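# Place the bottle upright on the lower shelf

## Task

Set the bottle standing on its base with the cap pointing up inside the shelving unit's lower compartment. Its entire base must rest on that compartment's floor, behind the front lip, and it must stay there without the robot supporting it. Finish by releasing it and backing the gripper away.

## Robot and tools

Robot: one arm with a single two-finger gripper, seen by three cameras: cam_head_left, cam_head_right and cam_wrist, each 672x504 pixels. The arm's joints, base to hand, and their ranges in rad: waist -6.283..6.283, shoulder -2.304..2.304, elbow -4.224..0.061, forearm roll -6.283..6.283, wrist pitch -2.164..2.164, wrist roll -6.283..6.283. The elbow never quite reaches full extension.

Frame: every pose is in the scene frame. Its origin sits on the table surface beneath the arm's base; +z is up; looking along +x, +y is to the left. The base itself may lean relative to the table. Positions are metres; orientation is a quaternion written w first (qw, qx, qy, qz).

Gripper geometry: the fingers extend along the gripper's own +z axis and close along its y axis. end_effector_position is the spot between the pads when shut, roughly 2 cm short of the fingertips; while closing, the tips advance about 10 mm more along gripper +z. Opening is a number from -1 (shut) to +1 (fully open, 0.084 m).

A row is always 8 numbers in this order: x, y, z, qw, qx, qy, qz, opening. x, y, z and the quaternion are an absolute goal pose for the gripper in the scene frame, not an offset.

execute_actions(actions): actions is a list of actions; each action is a list of 1 to 15 rows; each row lasts one control step (1/30 s). If fewer than 15 rows are given, the final row repeats until 15 steps have passed. An empty list only returns the current state and images. An action is rejected when its target lies over 0.6 m from where the gripper was when that action began, measured along any of the gripper's current axes. If any action is malformed, or the first one fails that distance test against the latest reported state, nothing in the call runs. Repeat the wanted quaternion in every row to hold an orientation; don't copy back a reported one, as it may have drifted.

move(target, speed, blocking): target is one row as above, an absolute pose. The gripper follows a straight path toward it lasting between 0.5 and 10 s; a path needing longer halts at 10 s before arriving. Rotation takes the shorter direction. speed is the path's top speed in m/s, 0.002 to 0.5 (default 0.25); rotation is capped at twice that value in rad/s. The opening value is applied when the move starts. The path ignores obstacles, and the real hand lags, wanders and can exceed speed, especially with the arm almost straight. Faster motion and targets set deeper past a contact mean harder impacts and pushes. blocking=false returns after 0.5 s while the arm keeps going; until a result reports the move finished, other moves and execute_actions are refused, so use wait or stop first. The result adds a move: line giving the ending (done = settled close to target; off_target, moving, held, fault and similar otherwise) and distance from target. Ending held means a check stopped the final step. limits=paced: the commanded pose was clipped. limits=held: a check blocked steps en route, and afterwards the arm may jump well faster than speed.

wait(seconds): 0 to 10; the arm keeps its last command; a running move continues and the wait ends early if it finishes.
stop(): brakes a running move to a halt; it needs stopping distance, more when fast; the fingers carry on.
zoom_image(camera, region): region is [x0, y0, x1, y1] in pixels of that camera's last image, origin top-left, no bigger than 504 by 504.
finished_scene(scene): give the current scene's number; irreversible; call only once the bottle sits correctly and the gripper has released it and moved away.

Motion rules: each control step the commanded pose is clipped to lie within 70 mm and 16 degrees of the measured hand pose, then damped inverse kinematics drives the joints, favouring position over orientation when both cannot be met. After an action the arm continues at most to the last clipped pose, so distant goals need further actions. Joint targets move no faster than 3.14 rad/s, take 0.16 s to accelerate, and all joints arrive together from rest.

Results: a state line with end_effector_position, end_effector_quat_wxyz and linear/angular velocities; grip_measured, the actual finger opening on the same -1..1 scale; a Hand target line, the pose being driven toward now; step readings of position during execute_actions, with HELD marking steps partly held back (moves and waits give none). A pose unreachable line means the clearance check altered or blocked the command; a mounting block or post under the base counts as arm. Printed position may be off, more so at long reach.

Gripping: to hold something, keep commanding an opening noticeably smaller than grip_measured; the bigger the gap, the tighter the squeeze, up to about 24 N per pad for objects up to about 6 cm wide. Closing quickly can hit harder and even spring the fingers open. Echoing grip_measured still presses lightly on narrower parts; wider ones may slip. Held objects may be tugged briefly now and then, so grip firmly.

Limits to respect: contact torque reaching a joint's load limit (N m: waist 57, shoulder 57, elbow 47.5, forearm roll 25.6, wrist pitch 18, wrist roll 18, including the carried object's weight) triggers a fault: the arm halts, backs that joint off, freezes 10 s and drops the rest of the call. Holding a load warms the motors, even while you are composing a reply, since the simulation keeps running then; MOTOR HOT appears from 65 °C and at 80 °C an OVER-TEMPERATURE FAULT brakes the arm until it cools. Avoid drops, slips, slams, hard collisions and heavy pushing, and never knock or place anything off the table, which fails the task.

Each tool is called after ">>>" as name(argument=value, ...), one argument or row to a line, values as JSON.

## Session

>>> execute_actions(
  actions=[],
)

Scene clock: 0.00 s.
end_effector_position=(+1.1310, +0.2142, +0.1765) grip_measured=+1.00 end_effector_quat_wxyz=(-0.188, +0.749, +0.134, +0.621) end_effector_velocity=(+0.000, +0.001, +0.000) end_effector_angular_velocity=(+0.001, -0.001, +0.001)
Joint positions: [-0.14  -1.295 -2.404  2.722 -1.075 -2.171  0.084]
Joint velocities: [ 0.     0.    -0.     0.    -0.001  0.     0.   ]
Hand target: +1.131, +0.214, +0.176; -0.188, +0.749, +0.134, +0.621

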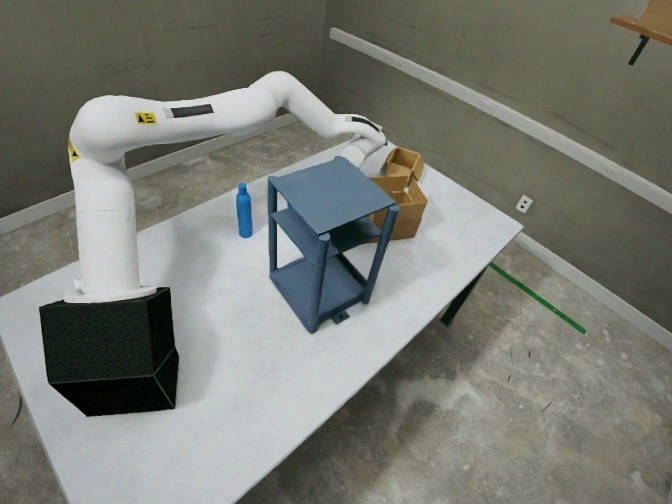

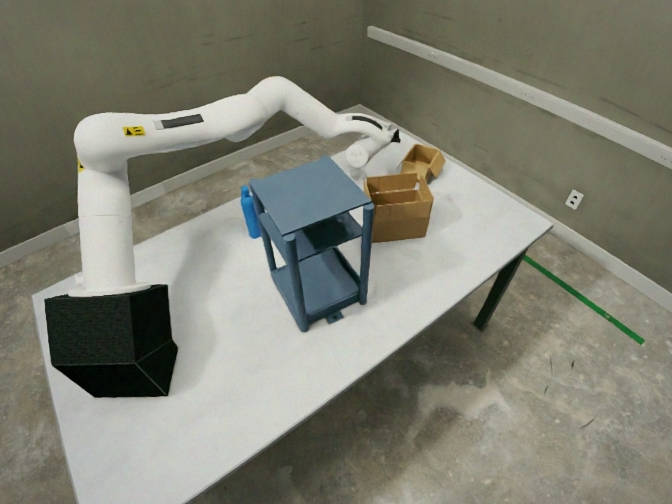

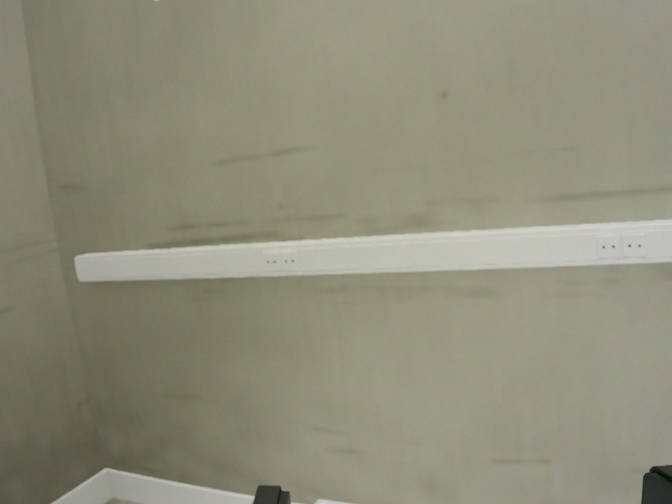

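>>> move(
  target=[0.95,0.3,0.55,-0.1,0.9,0.1,0.41,1],
)

>>> move(
  target=[0.5,0.25,0.65,0,1,0,0,1],
)

Scene clock: 6.10 s.
end_effector_position=(+0.9502, +0.2984, +0.5498) grip_measured=+1.00 end_effector_quat_wxyz=(-0.099, +0.901, +0.099, +0.411) end_effector_velocity=(-0.000, +0.003, +0.005) end_effector_angular_velocity=(-0.002, -0.001, +0.005)
Joint positions: [-0.501 -0.183 -1.484  1.769 -0.938 -1.339  0.084]
Joint velocities: [-0.003  0.004 -0.005 -0.008 -0.003  0.008  0.   ]
Hand target: +0.950, +0.299, +0.551; -0.099, +0.901, +0.100, +0.411
Off the commanded pose: 0.002 m, 0 deg.
move: done

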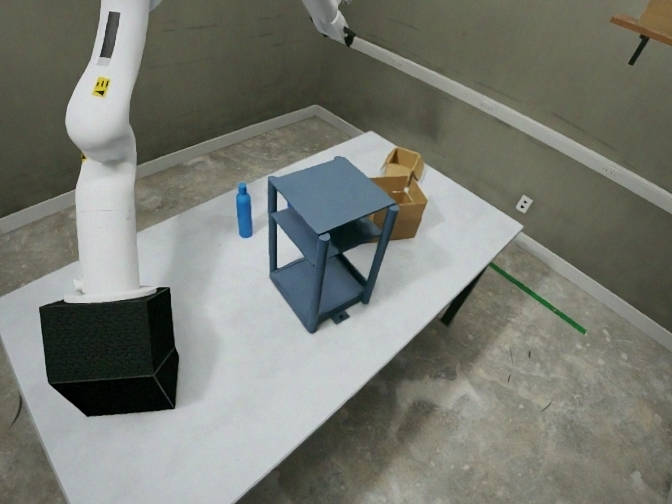

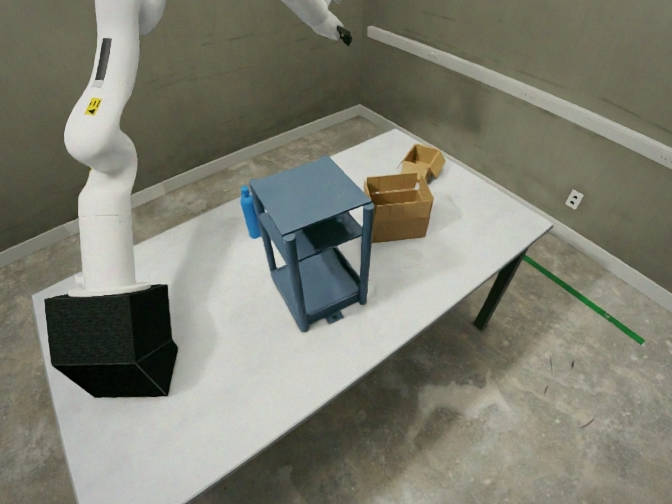

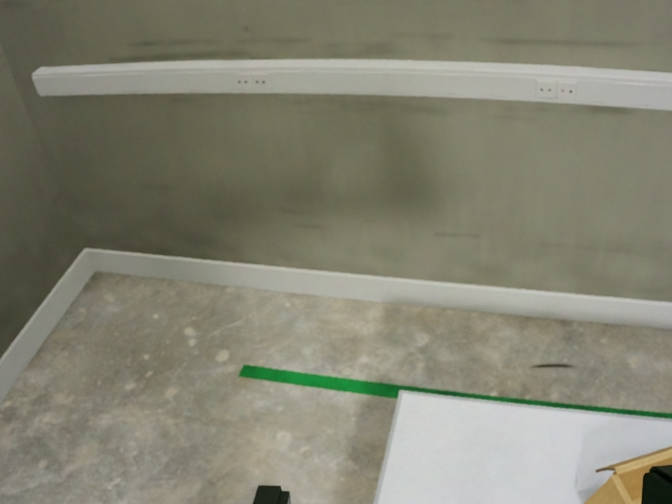

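Scene clock: 8.43 s.
end_effector_position=(+0.5005, +0.2488, +0.6505) grip_measured=+1.00 end_effector_quat_wxyz=(+0.001, +1.000, +0.000, +0.000) end_effector_velocity=(-0.001, +0.000, -0.000) end_effector_angular_velocity=(+0.002, +0.004, -0.000)
Joint positions: [-1.143  0.357 -1.052  0.717 -1.768 -1.03   0.084]
Joint velocities: [-0.001  0.001  0.001 -0.003 -0.004 -0.002  0.   ]
Hand target: +0.500, +0.249, +0.651; +0.001, +1.000, +0.000, +0.000
Off the commanded pose: 0.001 m, 0 deg.
move: done

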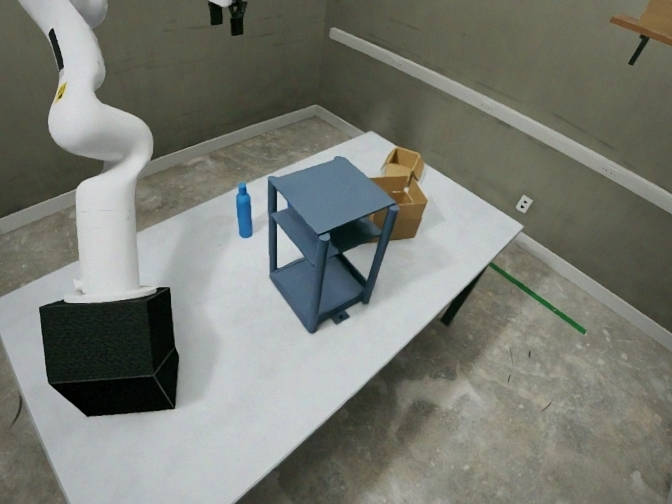

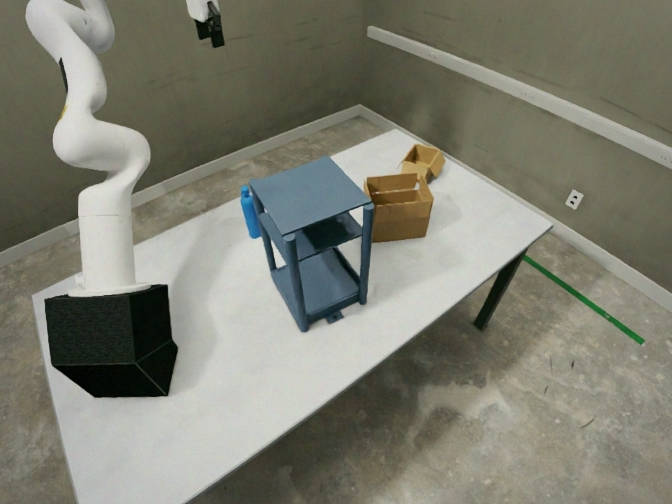

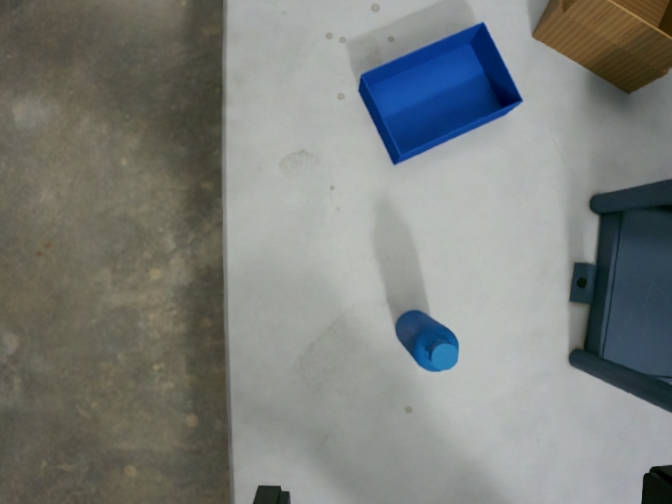

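>>> move(
  target=[0.33,-0.02,0.65,0,1,0,0,1],
)

>>> zoom_image(
  camera="cam_head_left",
  region=[220,150,420,350],
)

Scene clock: 13.50 s.
end_effector_position=(+0.3307, -0.0199, +0.6501) grip_measured=+1.00 end_effector_quat_wxyz=(+0.000, +1.000, +0.000, -0.001) end_effector_velocity=(-0.002, -0.002, -0.001) end_effector_angular_velocity=(+0.003, +0.000, -0.003)
Joint positions: [-1.584 -0.1   -0.944  0.464 -1.525 -1.674  0.084]
Joint velocities: [-0.002 -0.007 -0.    -0.002  0.002 -0.002 -0.   ]
Hand target: +0.331, -0.020, +0.650; -0.000, +1.000, +0.000, -0.001
Off the commanded pose: 0.001 m, 0 deg.
move: done

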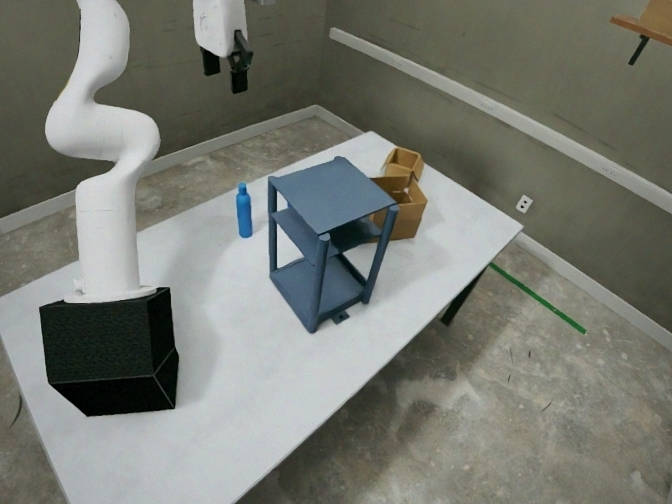

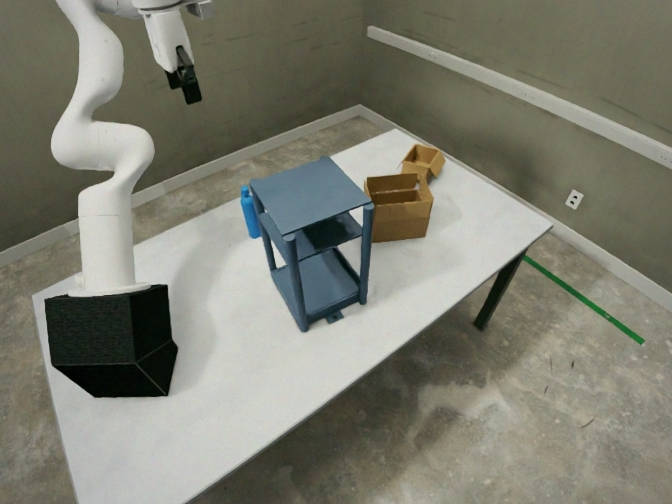

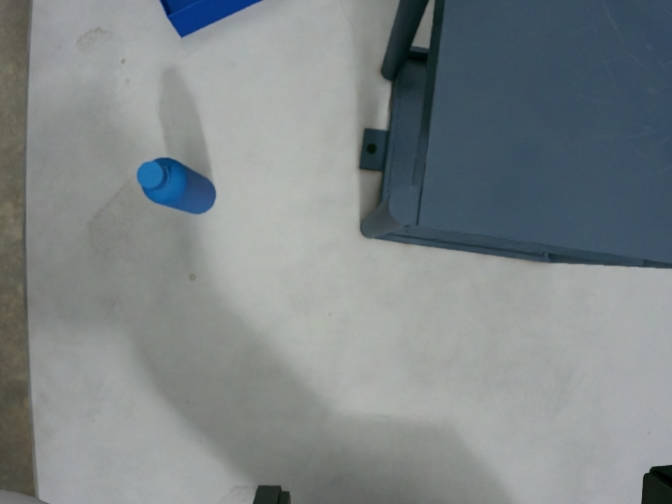

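Region (220, 150, 420, 350) of cam_head_left's 672x504 image, scaled by 2.520, with more detail than that image has.

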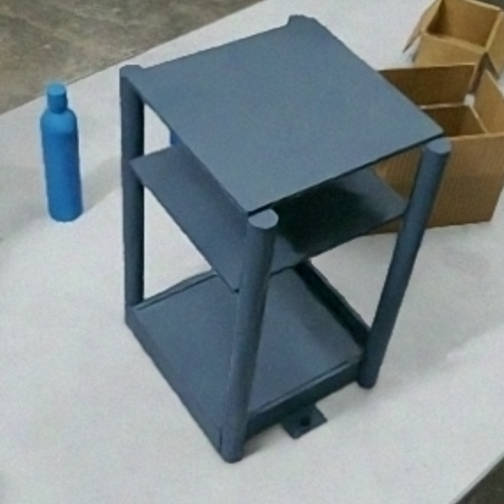

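>>> move(
  target=[0.48,0.30,0.36,0.43,0.543,-0.613,0.381,1],
  speed=0.35,
)

>>> move(
  target=[0.478,0.29,0.1,0.43,0.543,-0.613,0.381,1],
)

Scene clock: 23.20 s.
end_effector_position=(+0.4792, +0.3007, +0.3605) grip_measured=+1.00 end_effector_quat_wxyz=(-0.427, -0.544, +0.613, -0.382) end_effector_velocity=(-0.000, +0.000, -0.001) end_effector_angular_velocity=(-0.006, +0.003, +0.000)
Joint positions: [ 0.538  0.181 -0.864 -0.567 -1.295  2.768  0.084]
Joint velocities: [ 0.003 -0.006 -0.002 -0.002 -0.004  0.003  0.   ]
Hand target: +0.479, +0.301, +0.360; -0.427, -0.544, +0.613, -0.382
Off the commanded pose: 0.001 m, 0 deg.
move: done; limits=paced

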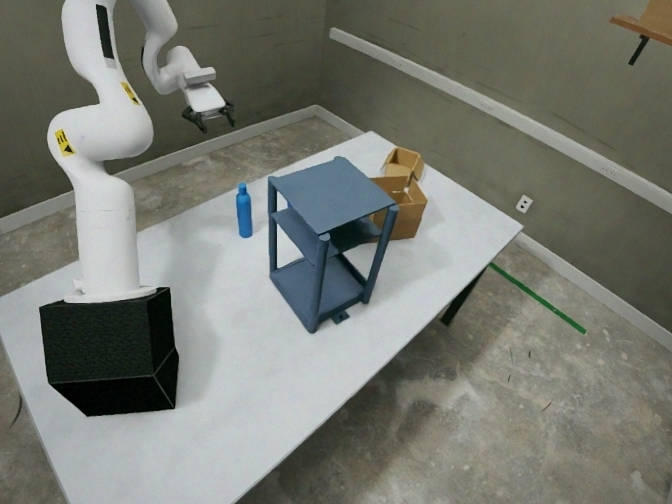

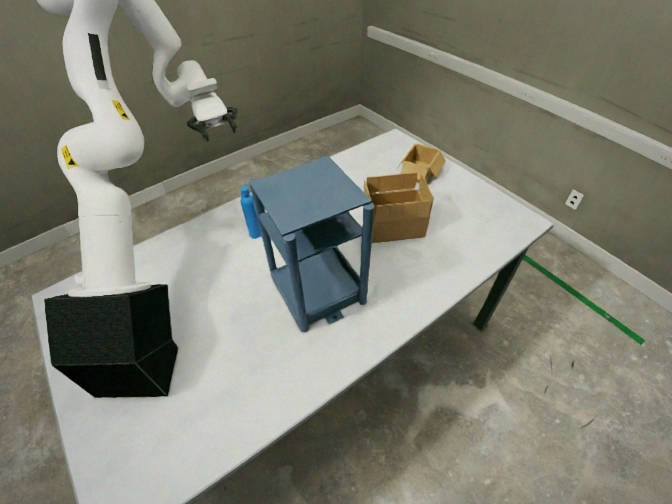

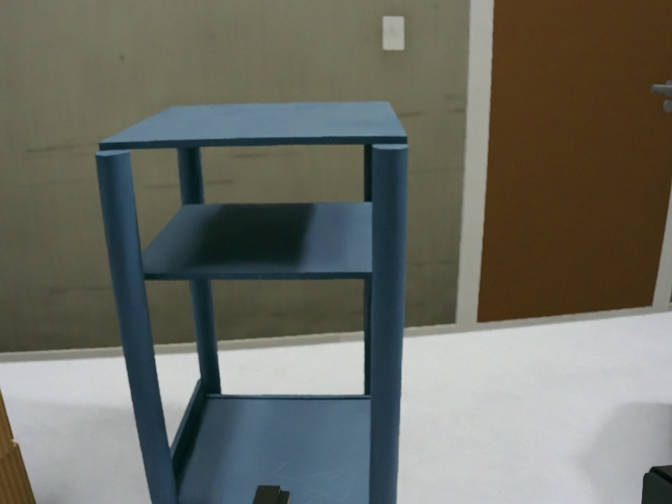

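Scene clock: 24.73 s.
end_effector_position=(+0.4777, +0.2907, +0.1003) grip_measured=+1.00 end_effector_quat_wxyz=(-0.430, -0.543, +0.613, -0.381) end_effector_velocity=(-0.000, -0.001, -0.002) end_effector_angular_velocity=(-0.001, +0.001, -0.001)
Joint positions: [ 0.64  -0.442 -1.111 -0.615 -1.029  3.062  0.084]
Joint velocities: [-0.001 -0.005 -0.002 -0.     0.002  0.001 -0.   ]
Hand target: +0.478, +0.291, +0.100; -0.430, -0.543, +0.613, -0.381
Off the commanded pose: 0.001 m, 0 deg.
move: done

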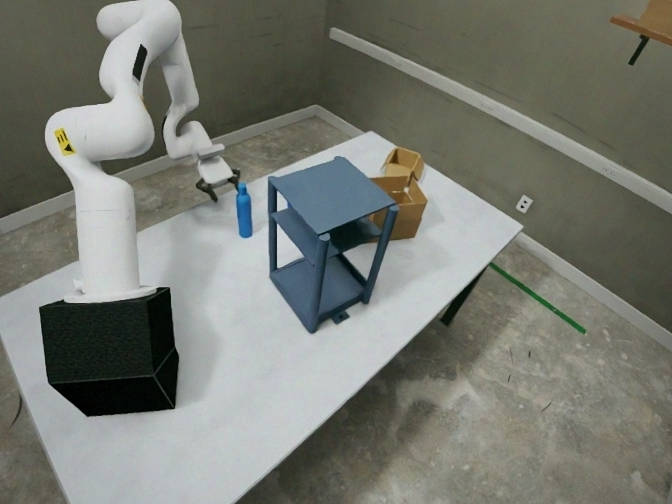

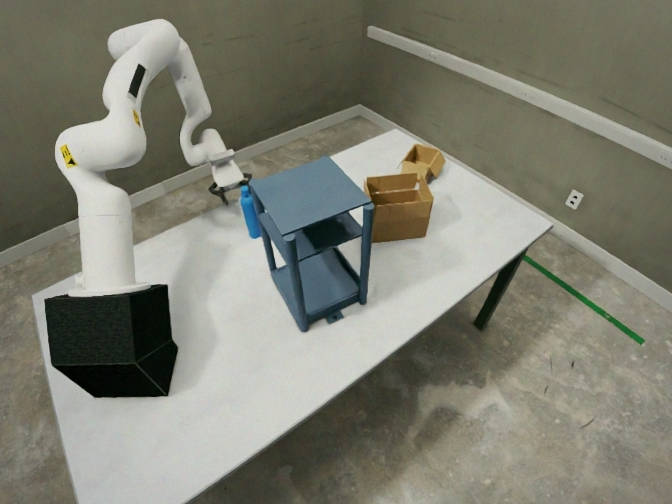

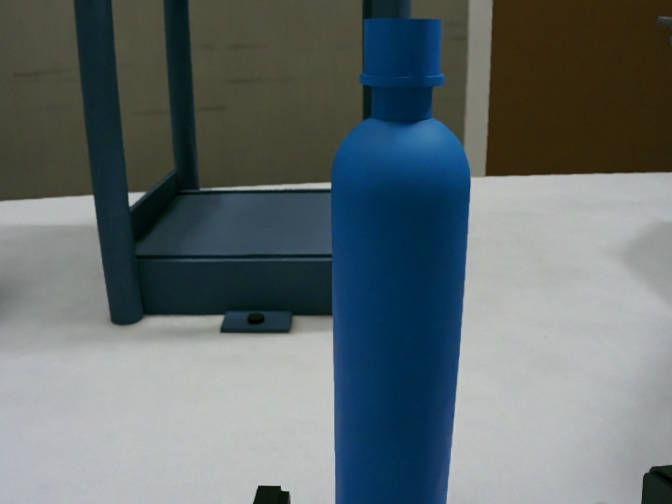

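>>> move(
  target=[0.472,0.178,0.1,0.43,0.543,-0.613,0.381,1],
  speed=0.12,
)

Scene clock: 28.37 s.
end_effector_position=(+0.4722, +0.1783, +0.0998) grip_measured=+1.00 end_effector_quat_wxyz=(-0.430, -0.543, +0.613, -0.381) end_effector_velocity=(-0.000, -0.000, -0.000) end_effector_angular_velocity=(+0.001, +0.000, +0.001)
Joint positions: [ 0.496 -0.458 -0.941 -0.781 -0.836  3.136  0.084]
Joint velocities: [-0.    -0.     0.001 -0.002  0.002  0.001 -0.   ]
Hand target: +0.472, +0.178, +0.100; -0.430, -0.543, +0.613, -0.381
Off the commanded pose: 0.000 m, 0 deg.
move: done

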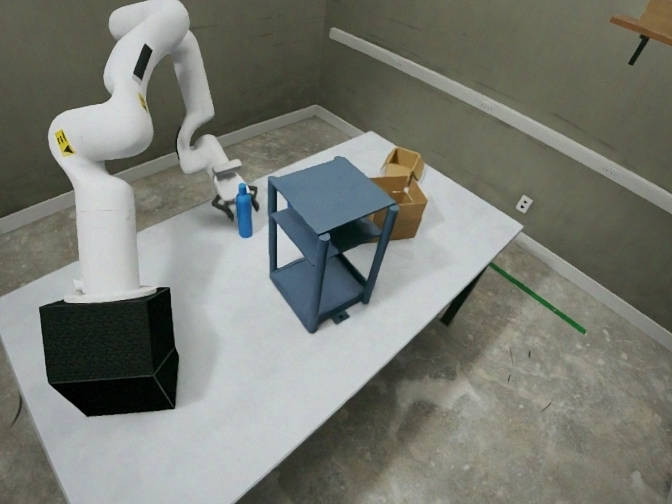

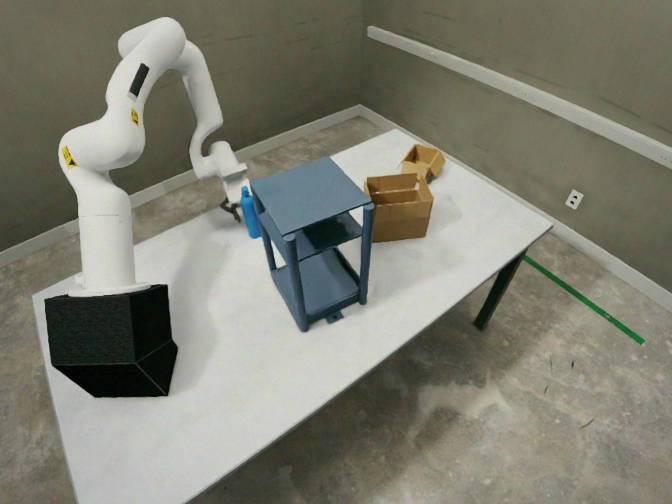

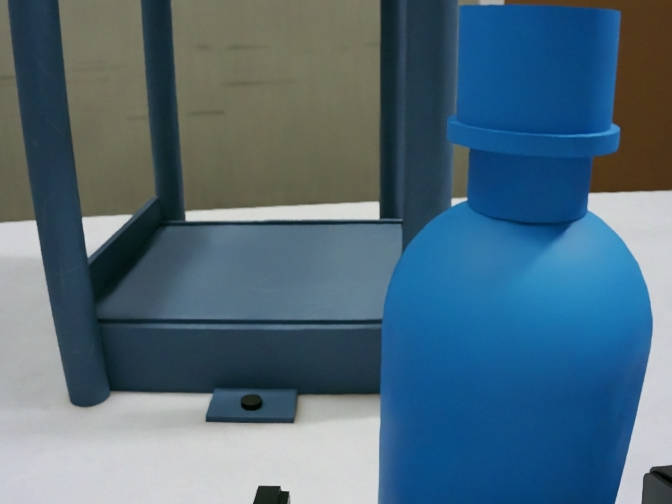

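>>> execute_actions(
  actions=[
    [[0.468,0.173,0.1,0.43,0.543,-0.613,0.381,0.6]],
    [[0.468,0.173,0.1,0.43,0.543,-0.613,0.381,0.15]],
    [[0.468,0.173,0.1,0.43,0.543,-0.613,0.381,-0.5]],
  ],
)

>>> move(
  target=[0.468,0.173,0.135,0.43,0.543,-0.613,0.381,-0.5],
  speed=0.1,
)

>>> move(
  target=[0.54,0.01,0.16,0.43,0.543,-0.613,0.381,-0.5],
  speed=0.15,
)

Scene clock: 32.50 s.
end_effector_position=(+0.4680, +0.1730, +0.1000) grip_measured=+0.08 end_effector_quat_wxyz=(-0.430, -0.543, +0.613, -0.381) end_effector_velocity=(+0.000, -0.000, +0.000) end_effector_angular_velocity=(+0.001, -0.001, -0.000)
Joint positions: [ 0.493 -0.458 -0.925 -0.792 -0.825  3.149  0.048]
Joint velocities: [-0.001  0.001  0.    -0.     0.001  0.    -0.   ]
Hand target: +0.468, +0.173, +0.100; -0.430, -0.543, +0.613, -0.381
Off the commanded pose: 0.000 m, 0 deg.
Step readings (end_effector_position; steps 1 to 15: 1st action; 16 to 30: 2nd action; 31 to 45: 3rd action):
0: (+0.4722, +0.1780, +0.0998)
1: (+0.4722, +0.1780, +0.0998)
2: (+0.4717, +0.1774, +0.0997)
4: (+0.4690, +0.1743, +0.1000)
8: (+0.4680, +0.1730, +0.1000)
15: (+0.4680, +0.1730, +0.1000)
16: (+0.4680, +0.1730, +0.1000)
17: (+0.4680, +0.1730, +0.1000)
19: (+0.4681, +0.1730, +0.1000)
23: (+0.4680, +0.1730, +0.1000)
30: (+0.4680, +0.1730, +0.1000)
31: (+0.4680, +0.1730, +0.1000)
32: (+0.4680, +0.1730, +0.1000)
34: (+0.4680, +0.1730, +0.1000)
38: (+0.4680, +0.1730, +0.1000)
45: end_effector_position above

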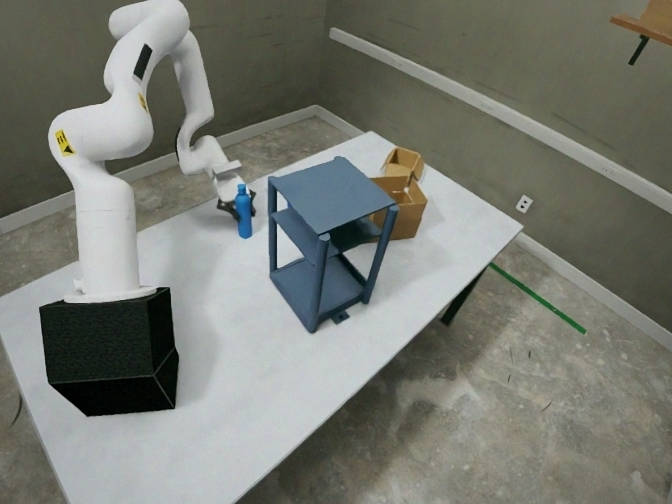

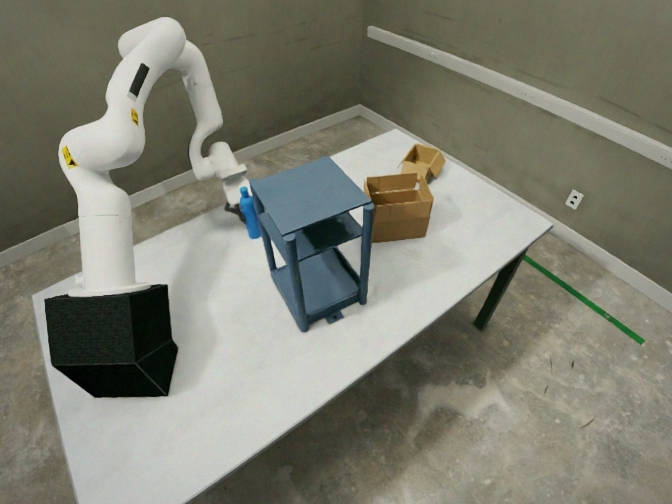

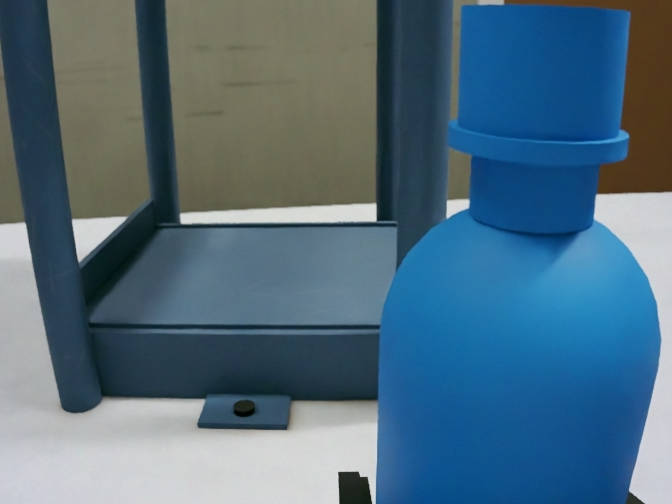

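Scene clock: 33.30 s.
end_effector_position=(+0.4680, +0.1729, +0.1349) grip_measured=+0.08 end_effector_quat_wxyz=(-0.430, -0.543, +0.613, -0.381) end_effector_velocity=(+0.001, -0.000, +0.001) end_effector_angular_velocity=(-0.000, -0.001, -0.000)
Joint positions: [ 0.473 -0.367 -0.865 -0.784 -0.84   3.111  0.048]
Joint velocities: [-0.002  0.002  0.    -0.    -0.001 -0.001 -0.   ]
Hand target: +0.468, +0.173, +0.135; -0.430, -0.543, +0.613, -0.381
Off the commanded pose: 0.000 m, 0 deg.
move: done

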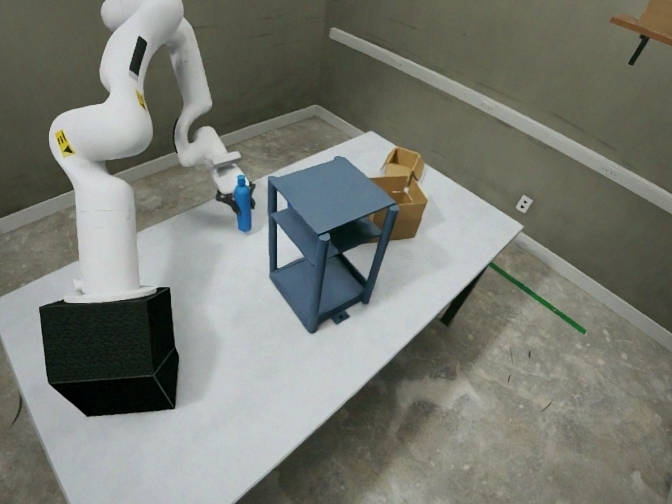

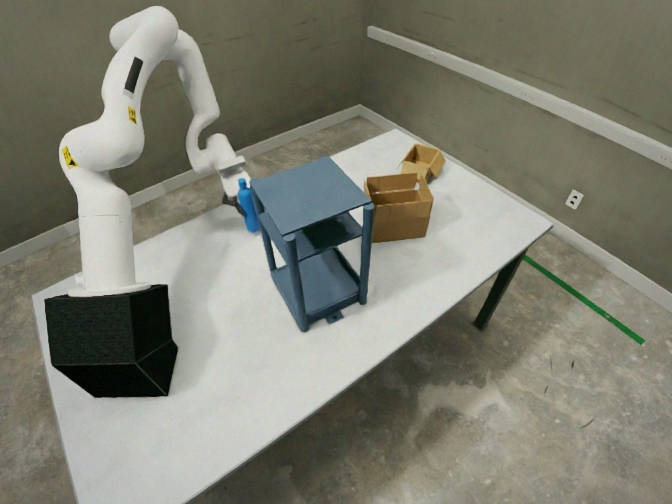

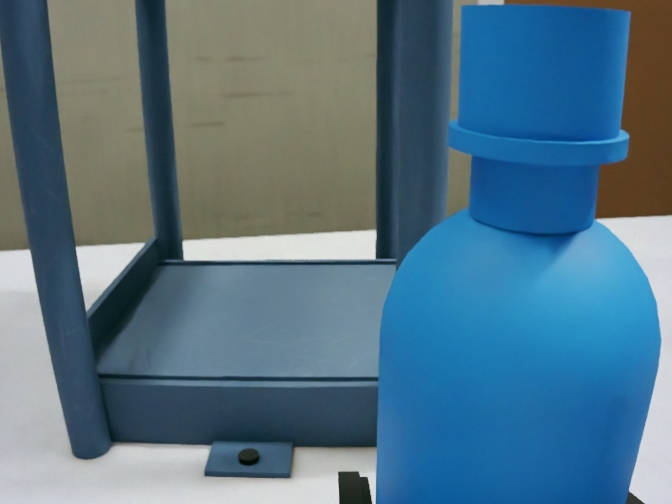

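Scene clock: 34.90 s.
end_effector_position=(+0.5403, +0.0105, +0.1595) grip_measured=+0.08 end_effector_quat_wxyz=(-0.430, -0.543, +0.613, -0.381) end_effector_velocity=(-0.000, -0.001, -0.000) end_effector_angular_velocity=(-0.002, +0.002, +0.000)
Joint positions: [ 0.116 -0.491 -0.894 -1.089 -0.659  3.087  0.048]
Joint velocities: [-0.001 -0.002 -0.001 -0.002 -0.001 -0.    -0.   ]
Hand target: +0.540, +0.010, +0.160; -0.430, -0.543, +0.613, -0.381
Off the commanded pose: 0.001 m, 0 deg.
move: done

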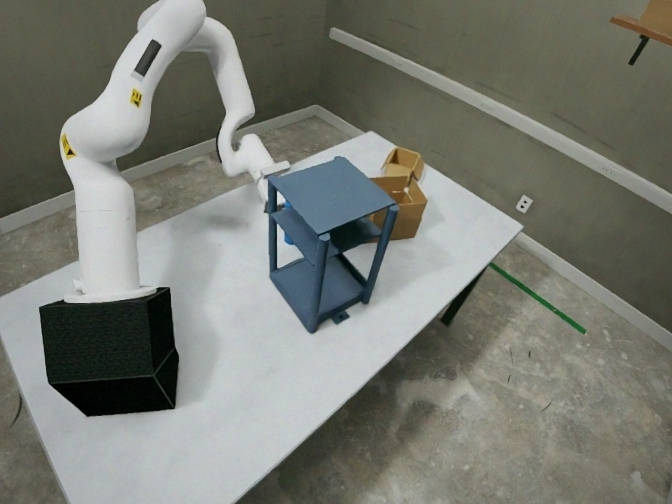

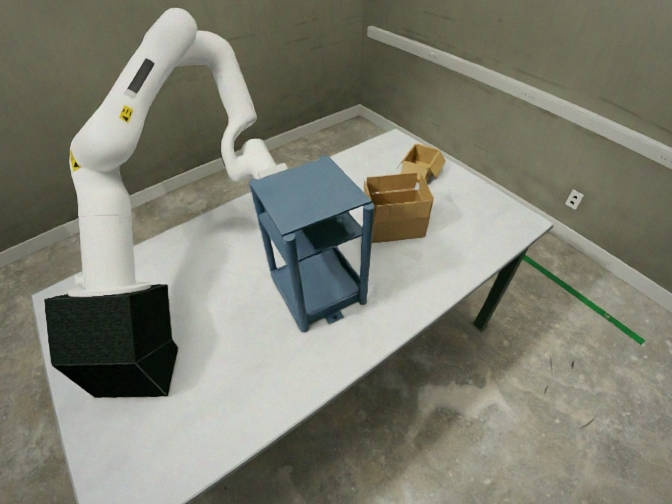

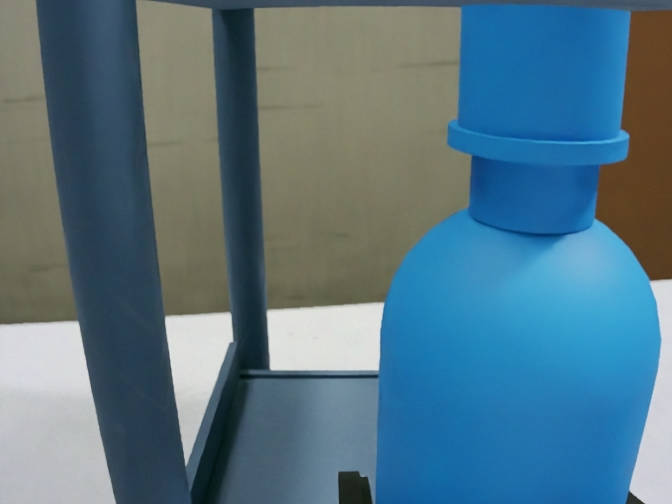

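>>> move(
  target=[0.535,-0.02,0.156,0.43,0.543,-0.613,0.381,-0.5],
  speed=0.08,
)

>>> move(
  target=[0.523,-0.118,0.156,0.43,0.543,-0.613,0.381,-0.5],
  speed=0.08,
)

>>> move(
  target=[0.523,-0.118,0.144,0.43,0.543,-0.613,0.381,-0.5],
  speed=0.02,
)

>>> zoom_image(
  camera="cam_head_left",
  region=[250,180,390,320],
)

Scene clock: 39.13 s.
end_effector_position=(+0.5351, -0.0198, +0.1560) grip_measured=+0.08 end_effector_quat_wxyz=(-0.430, -0.543, +0.613, -0.381) end_effector_velocity=(+0.000, +0.000, -0.001) end_effector_angular_velocity=(+0.001, -0.000, +0.002)
Joint positions: [ 0.073 -0.532 -0.885 -1.181 -0.624  3.151  0.048]
Joint velocities: [ 0.001 -0.001  0.    -0.004  0.001  0.003  0.   ]
Hand target: +0.535, -0.020, +0.156; -0.430, -0.543, +0.613, -0.381
Off the commanded pose: 0.000 m, 0 deg.
move: done

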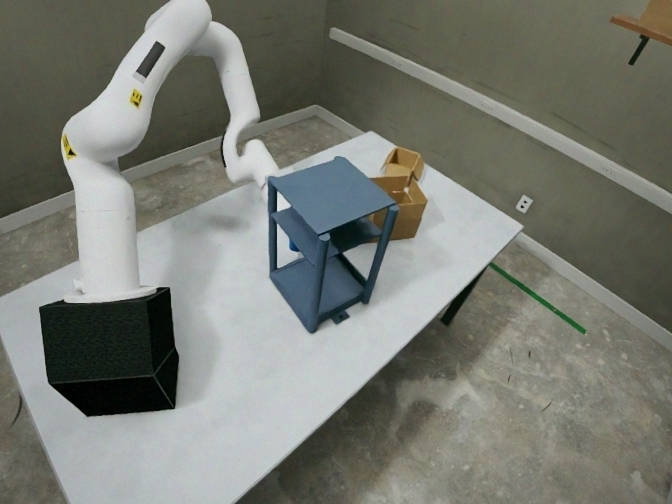

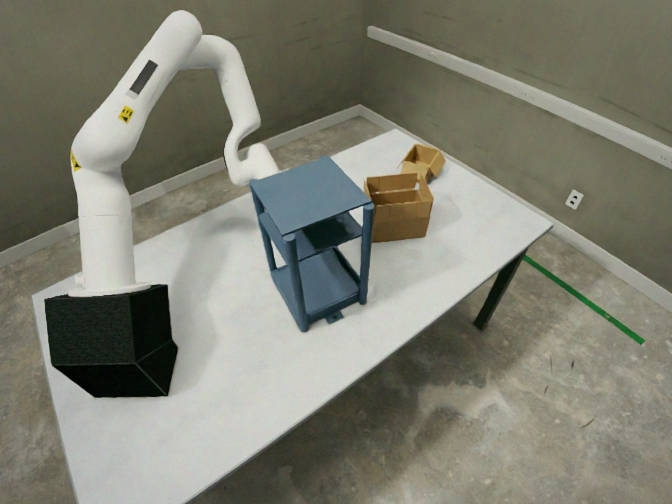

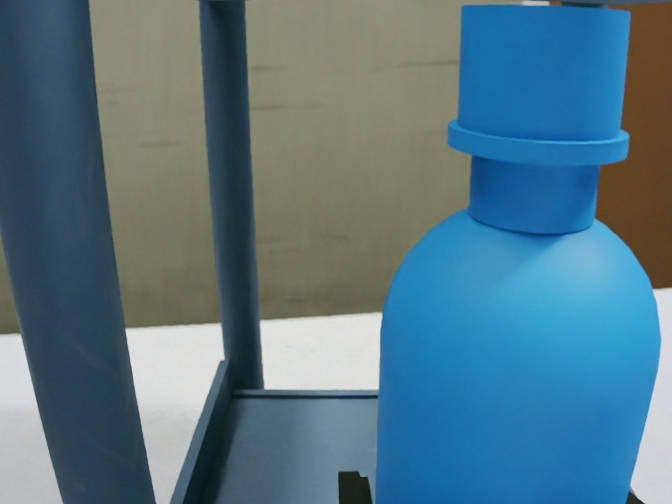

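Scene clock: 40.73 s.
end_effector_position=(+0.5233, -0.1178, +0.1558) grip_measured=+0.08 end_effector_quat_wxyz=(-0.430, -0.543, +0.613, -0.381) end_effector_velocity=(-0.000, -0.001, +0.000) end_effector_angular_velocity=(+0.001, -0.001, -0.001)
Joint positions: [-0.084 -0.665 -0.89  -1.503 -0.551  3.357  0.048]
Joint velocities: [-0.002 -0.001  0.001 -0.004  0.001  0.003 -0.   ]
Hand target: +0.523, -0.118, +0.156; -0.430, -0.543, +0.613, -0.381
Off the commanded pose: 0.000 m, 0 deg.
move: done

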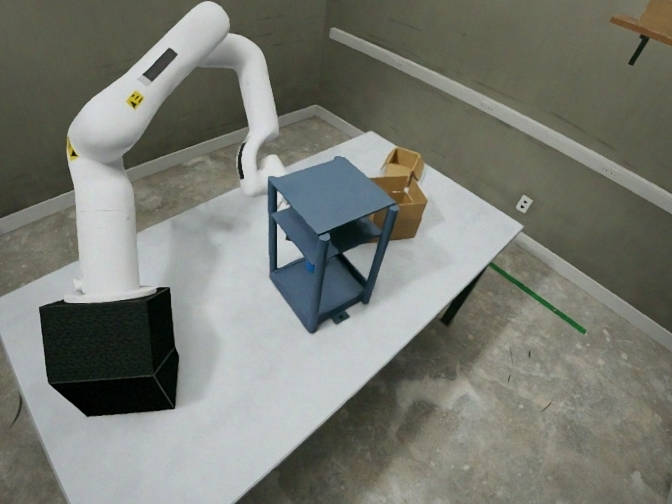

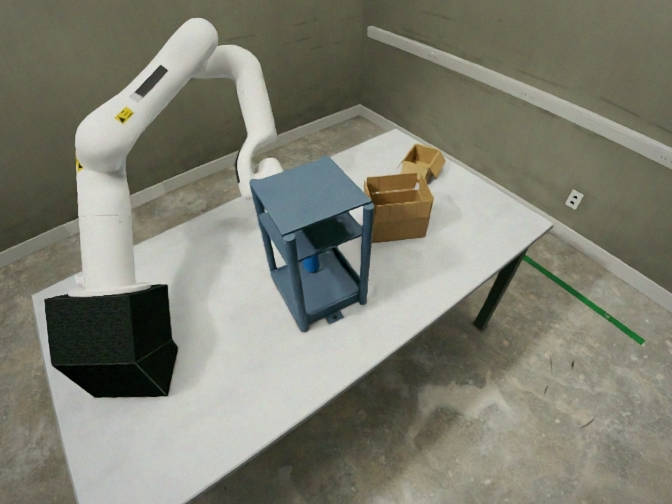

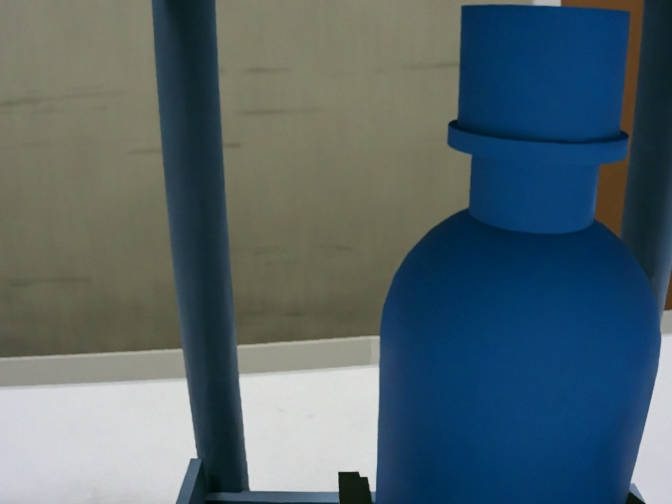

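Scene clock: 41.60 s.
end_effector_position=(+0.5230, -0.1180, +0.1441) grip_measured=+0.08 end_effector_quat_wxyz=(-0.430, -0.543, +0.613, -0.381) end_effector_velocity=(-0.000, +0.000, -0.001) end_effector_angular_velocity=(-0.000, +0.001, +0.001)
Joint positions: [-0.07  -0.691 -0.907 -1.504 -0.554  3.375  0.048]
Joint velocities: [ 0.002 -0.001 -0.     0.    -0.001  0.001  0.   ]
Hand target: +0.523, -0.118, +0.144; -0.430, -0.543, +0.613, -0.381
Off the commanded pose: 0.000 m, 0 deg.
move: done

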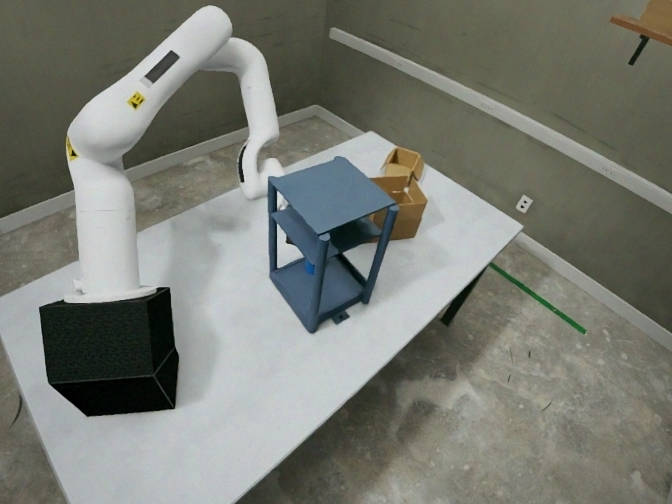

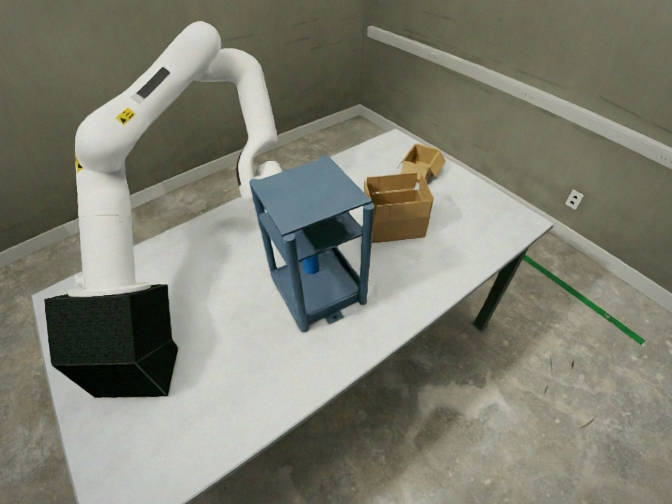

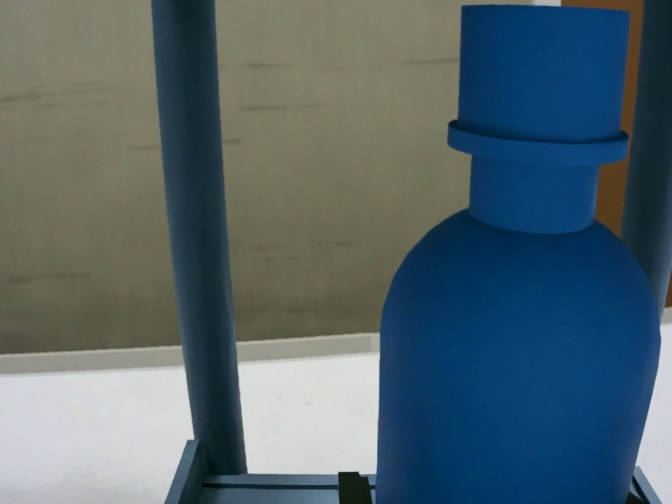

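Region (250, 180, 390, 320) of cam_head_left's 672x504 image, scaled by 3.600, with more detail than that image has.

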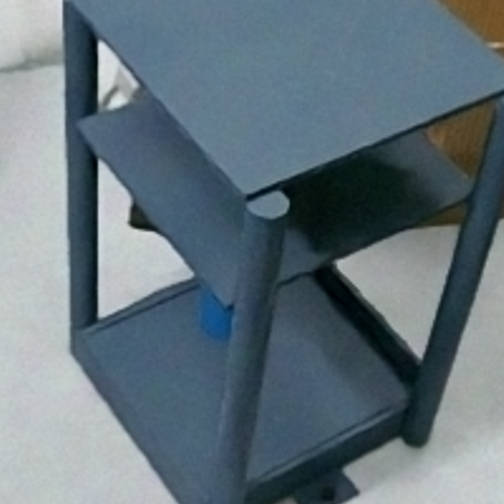

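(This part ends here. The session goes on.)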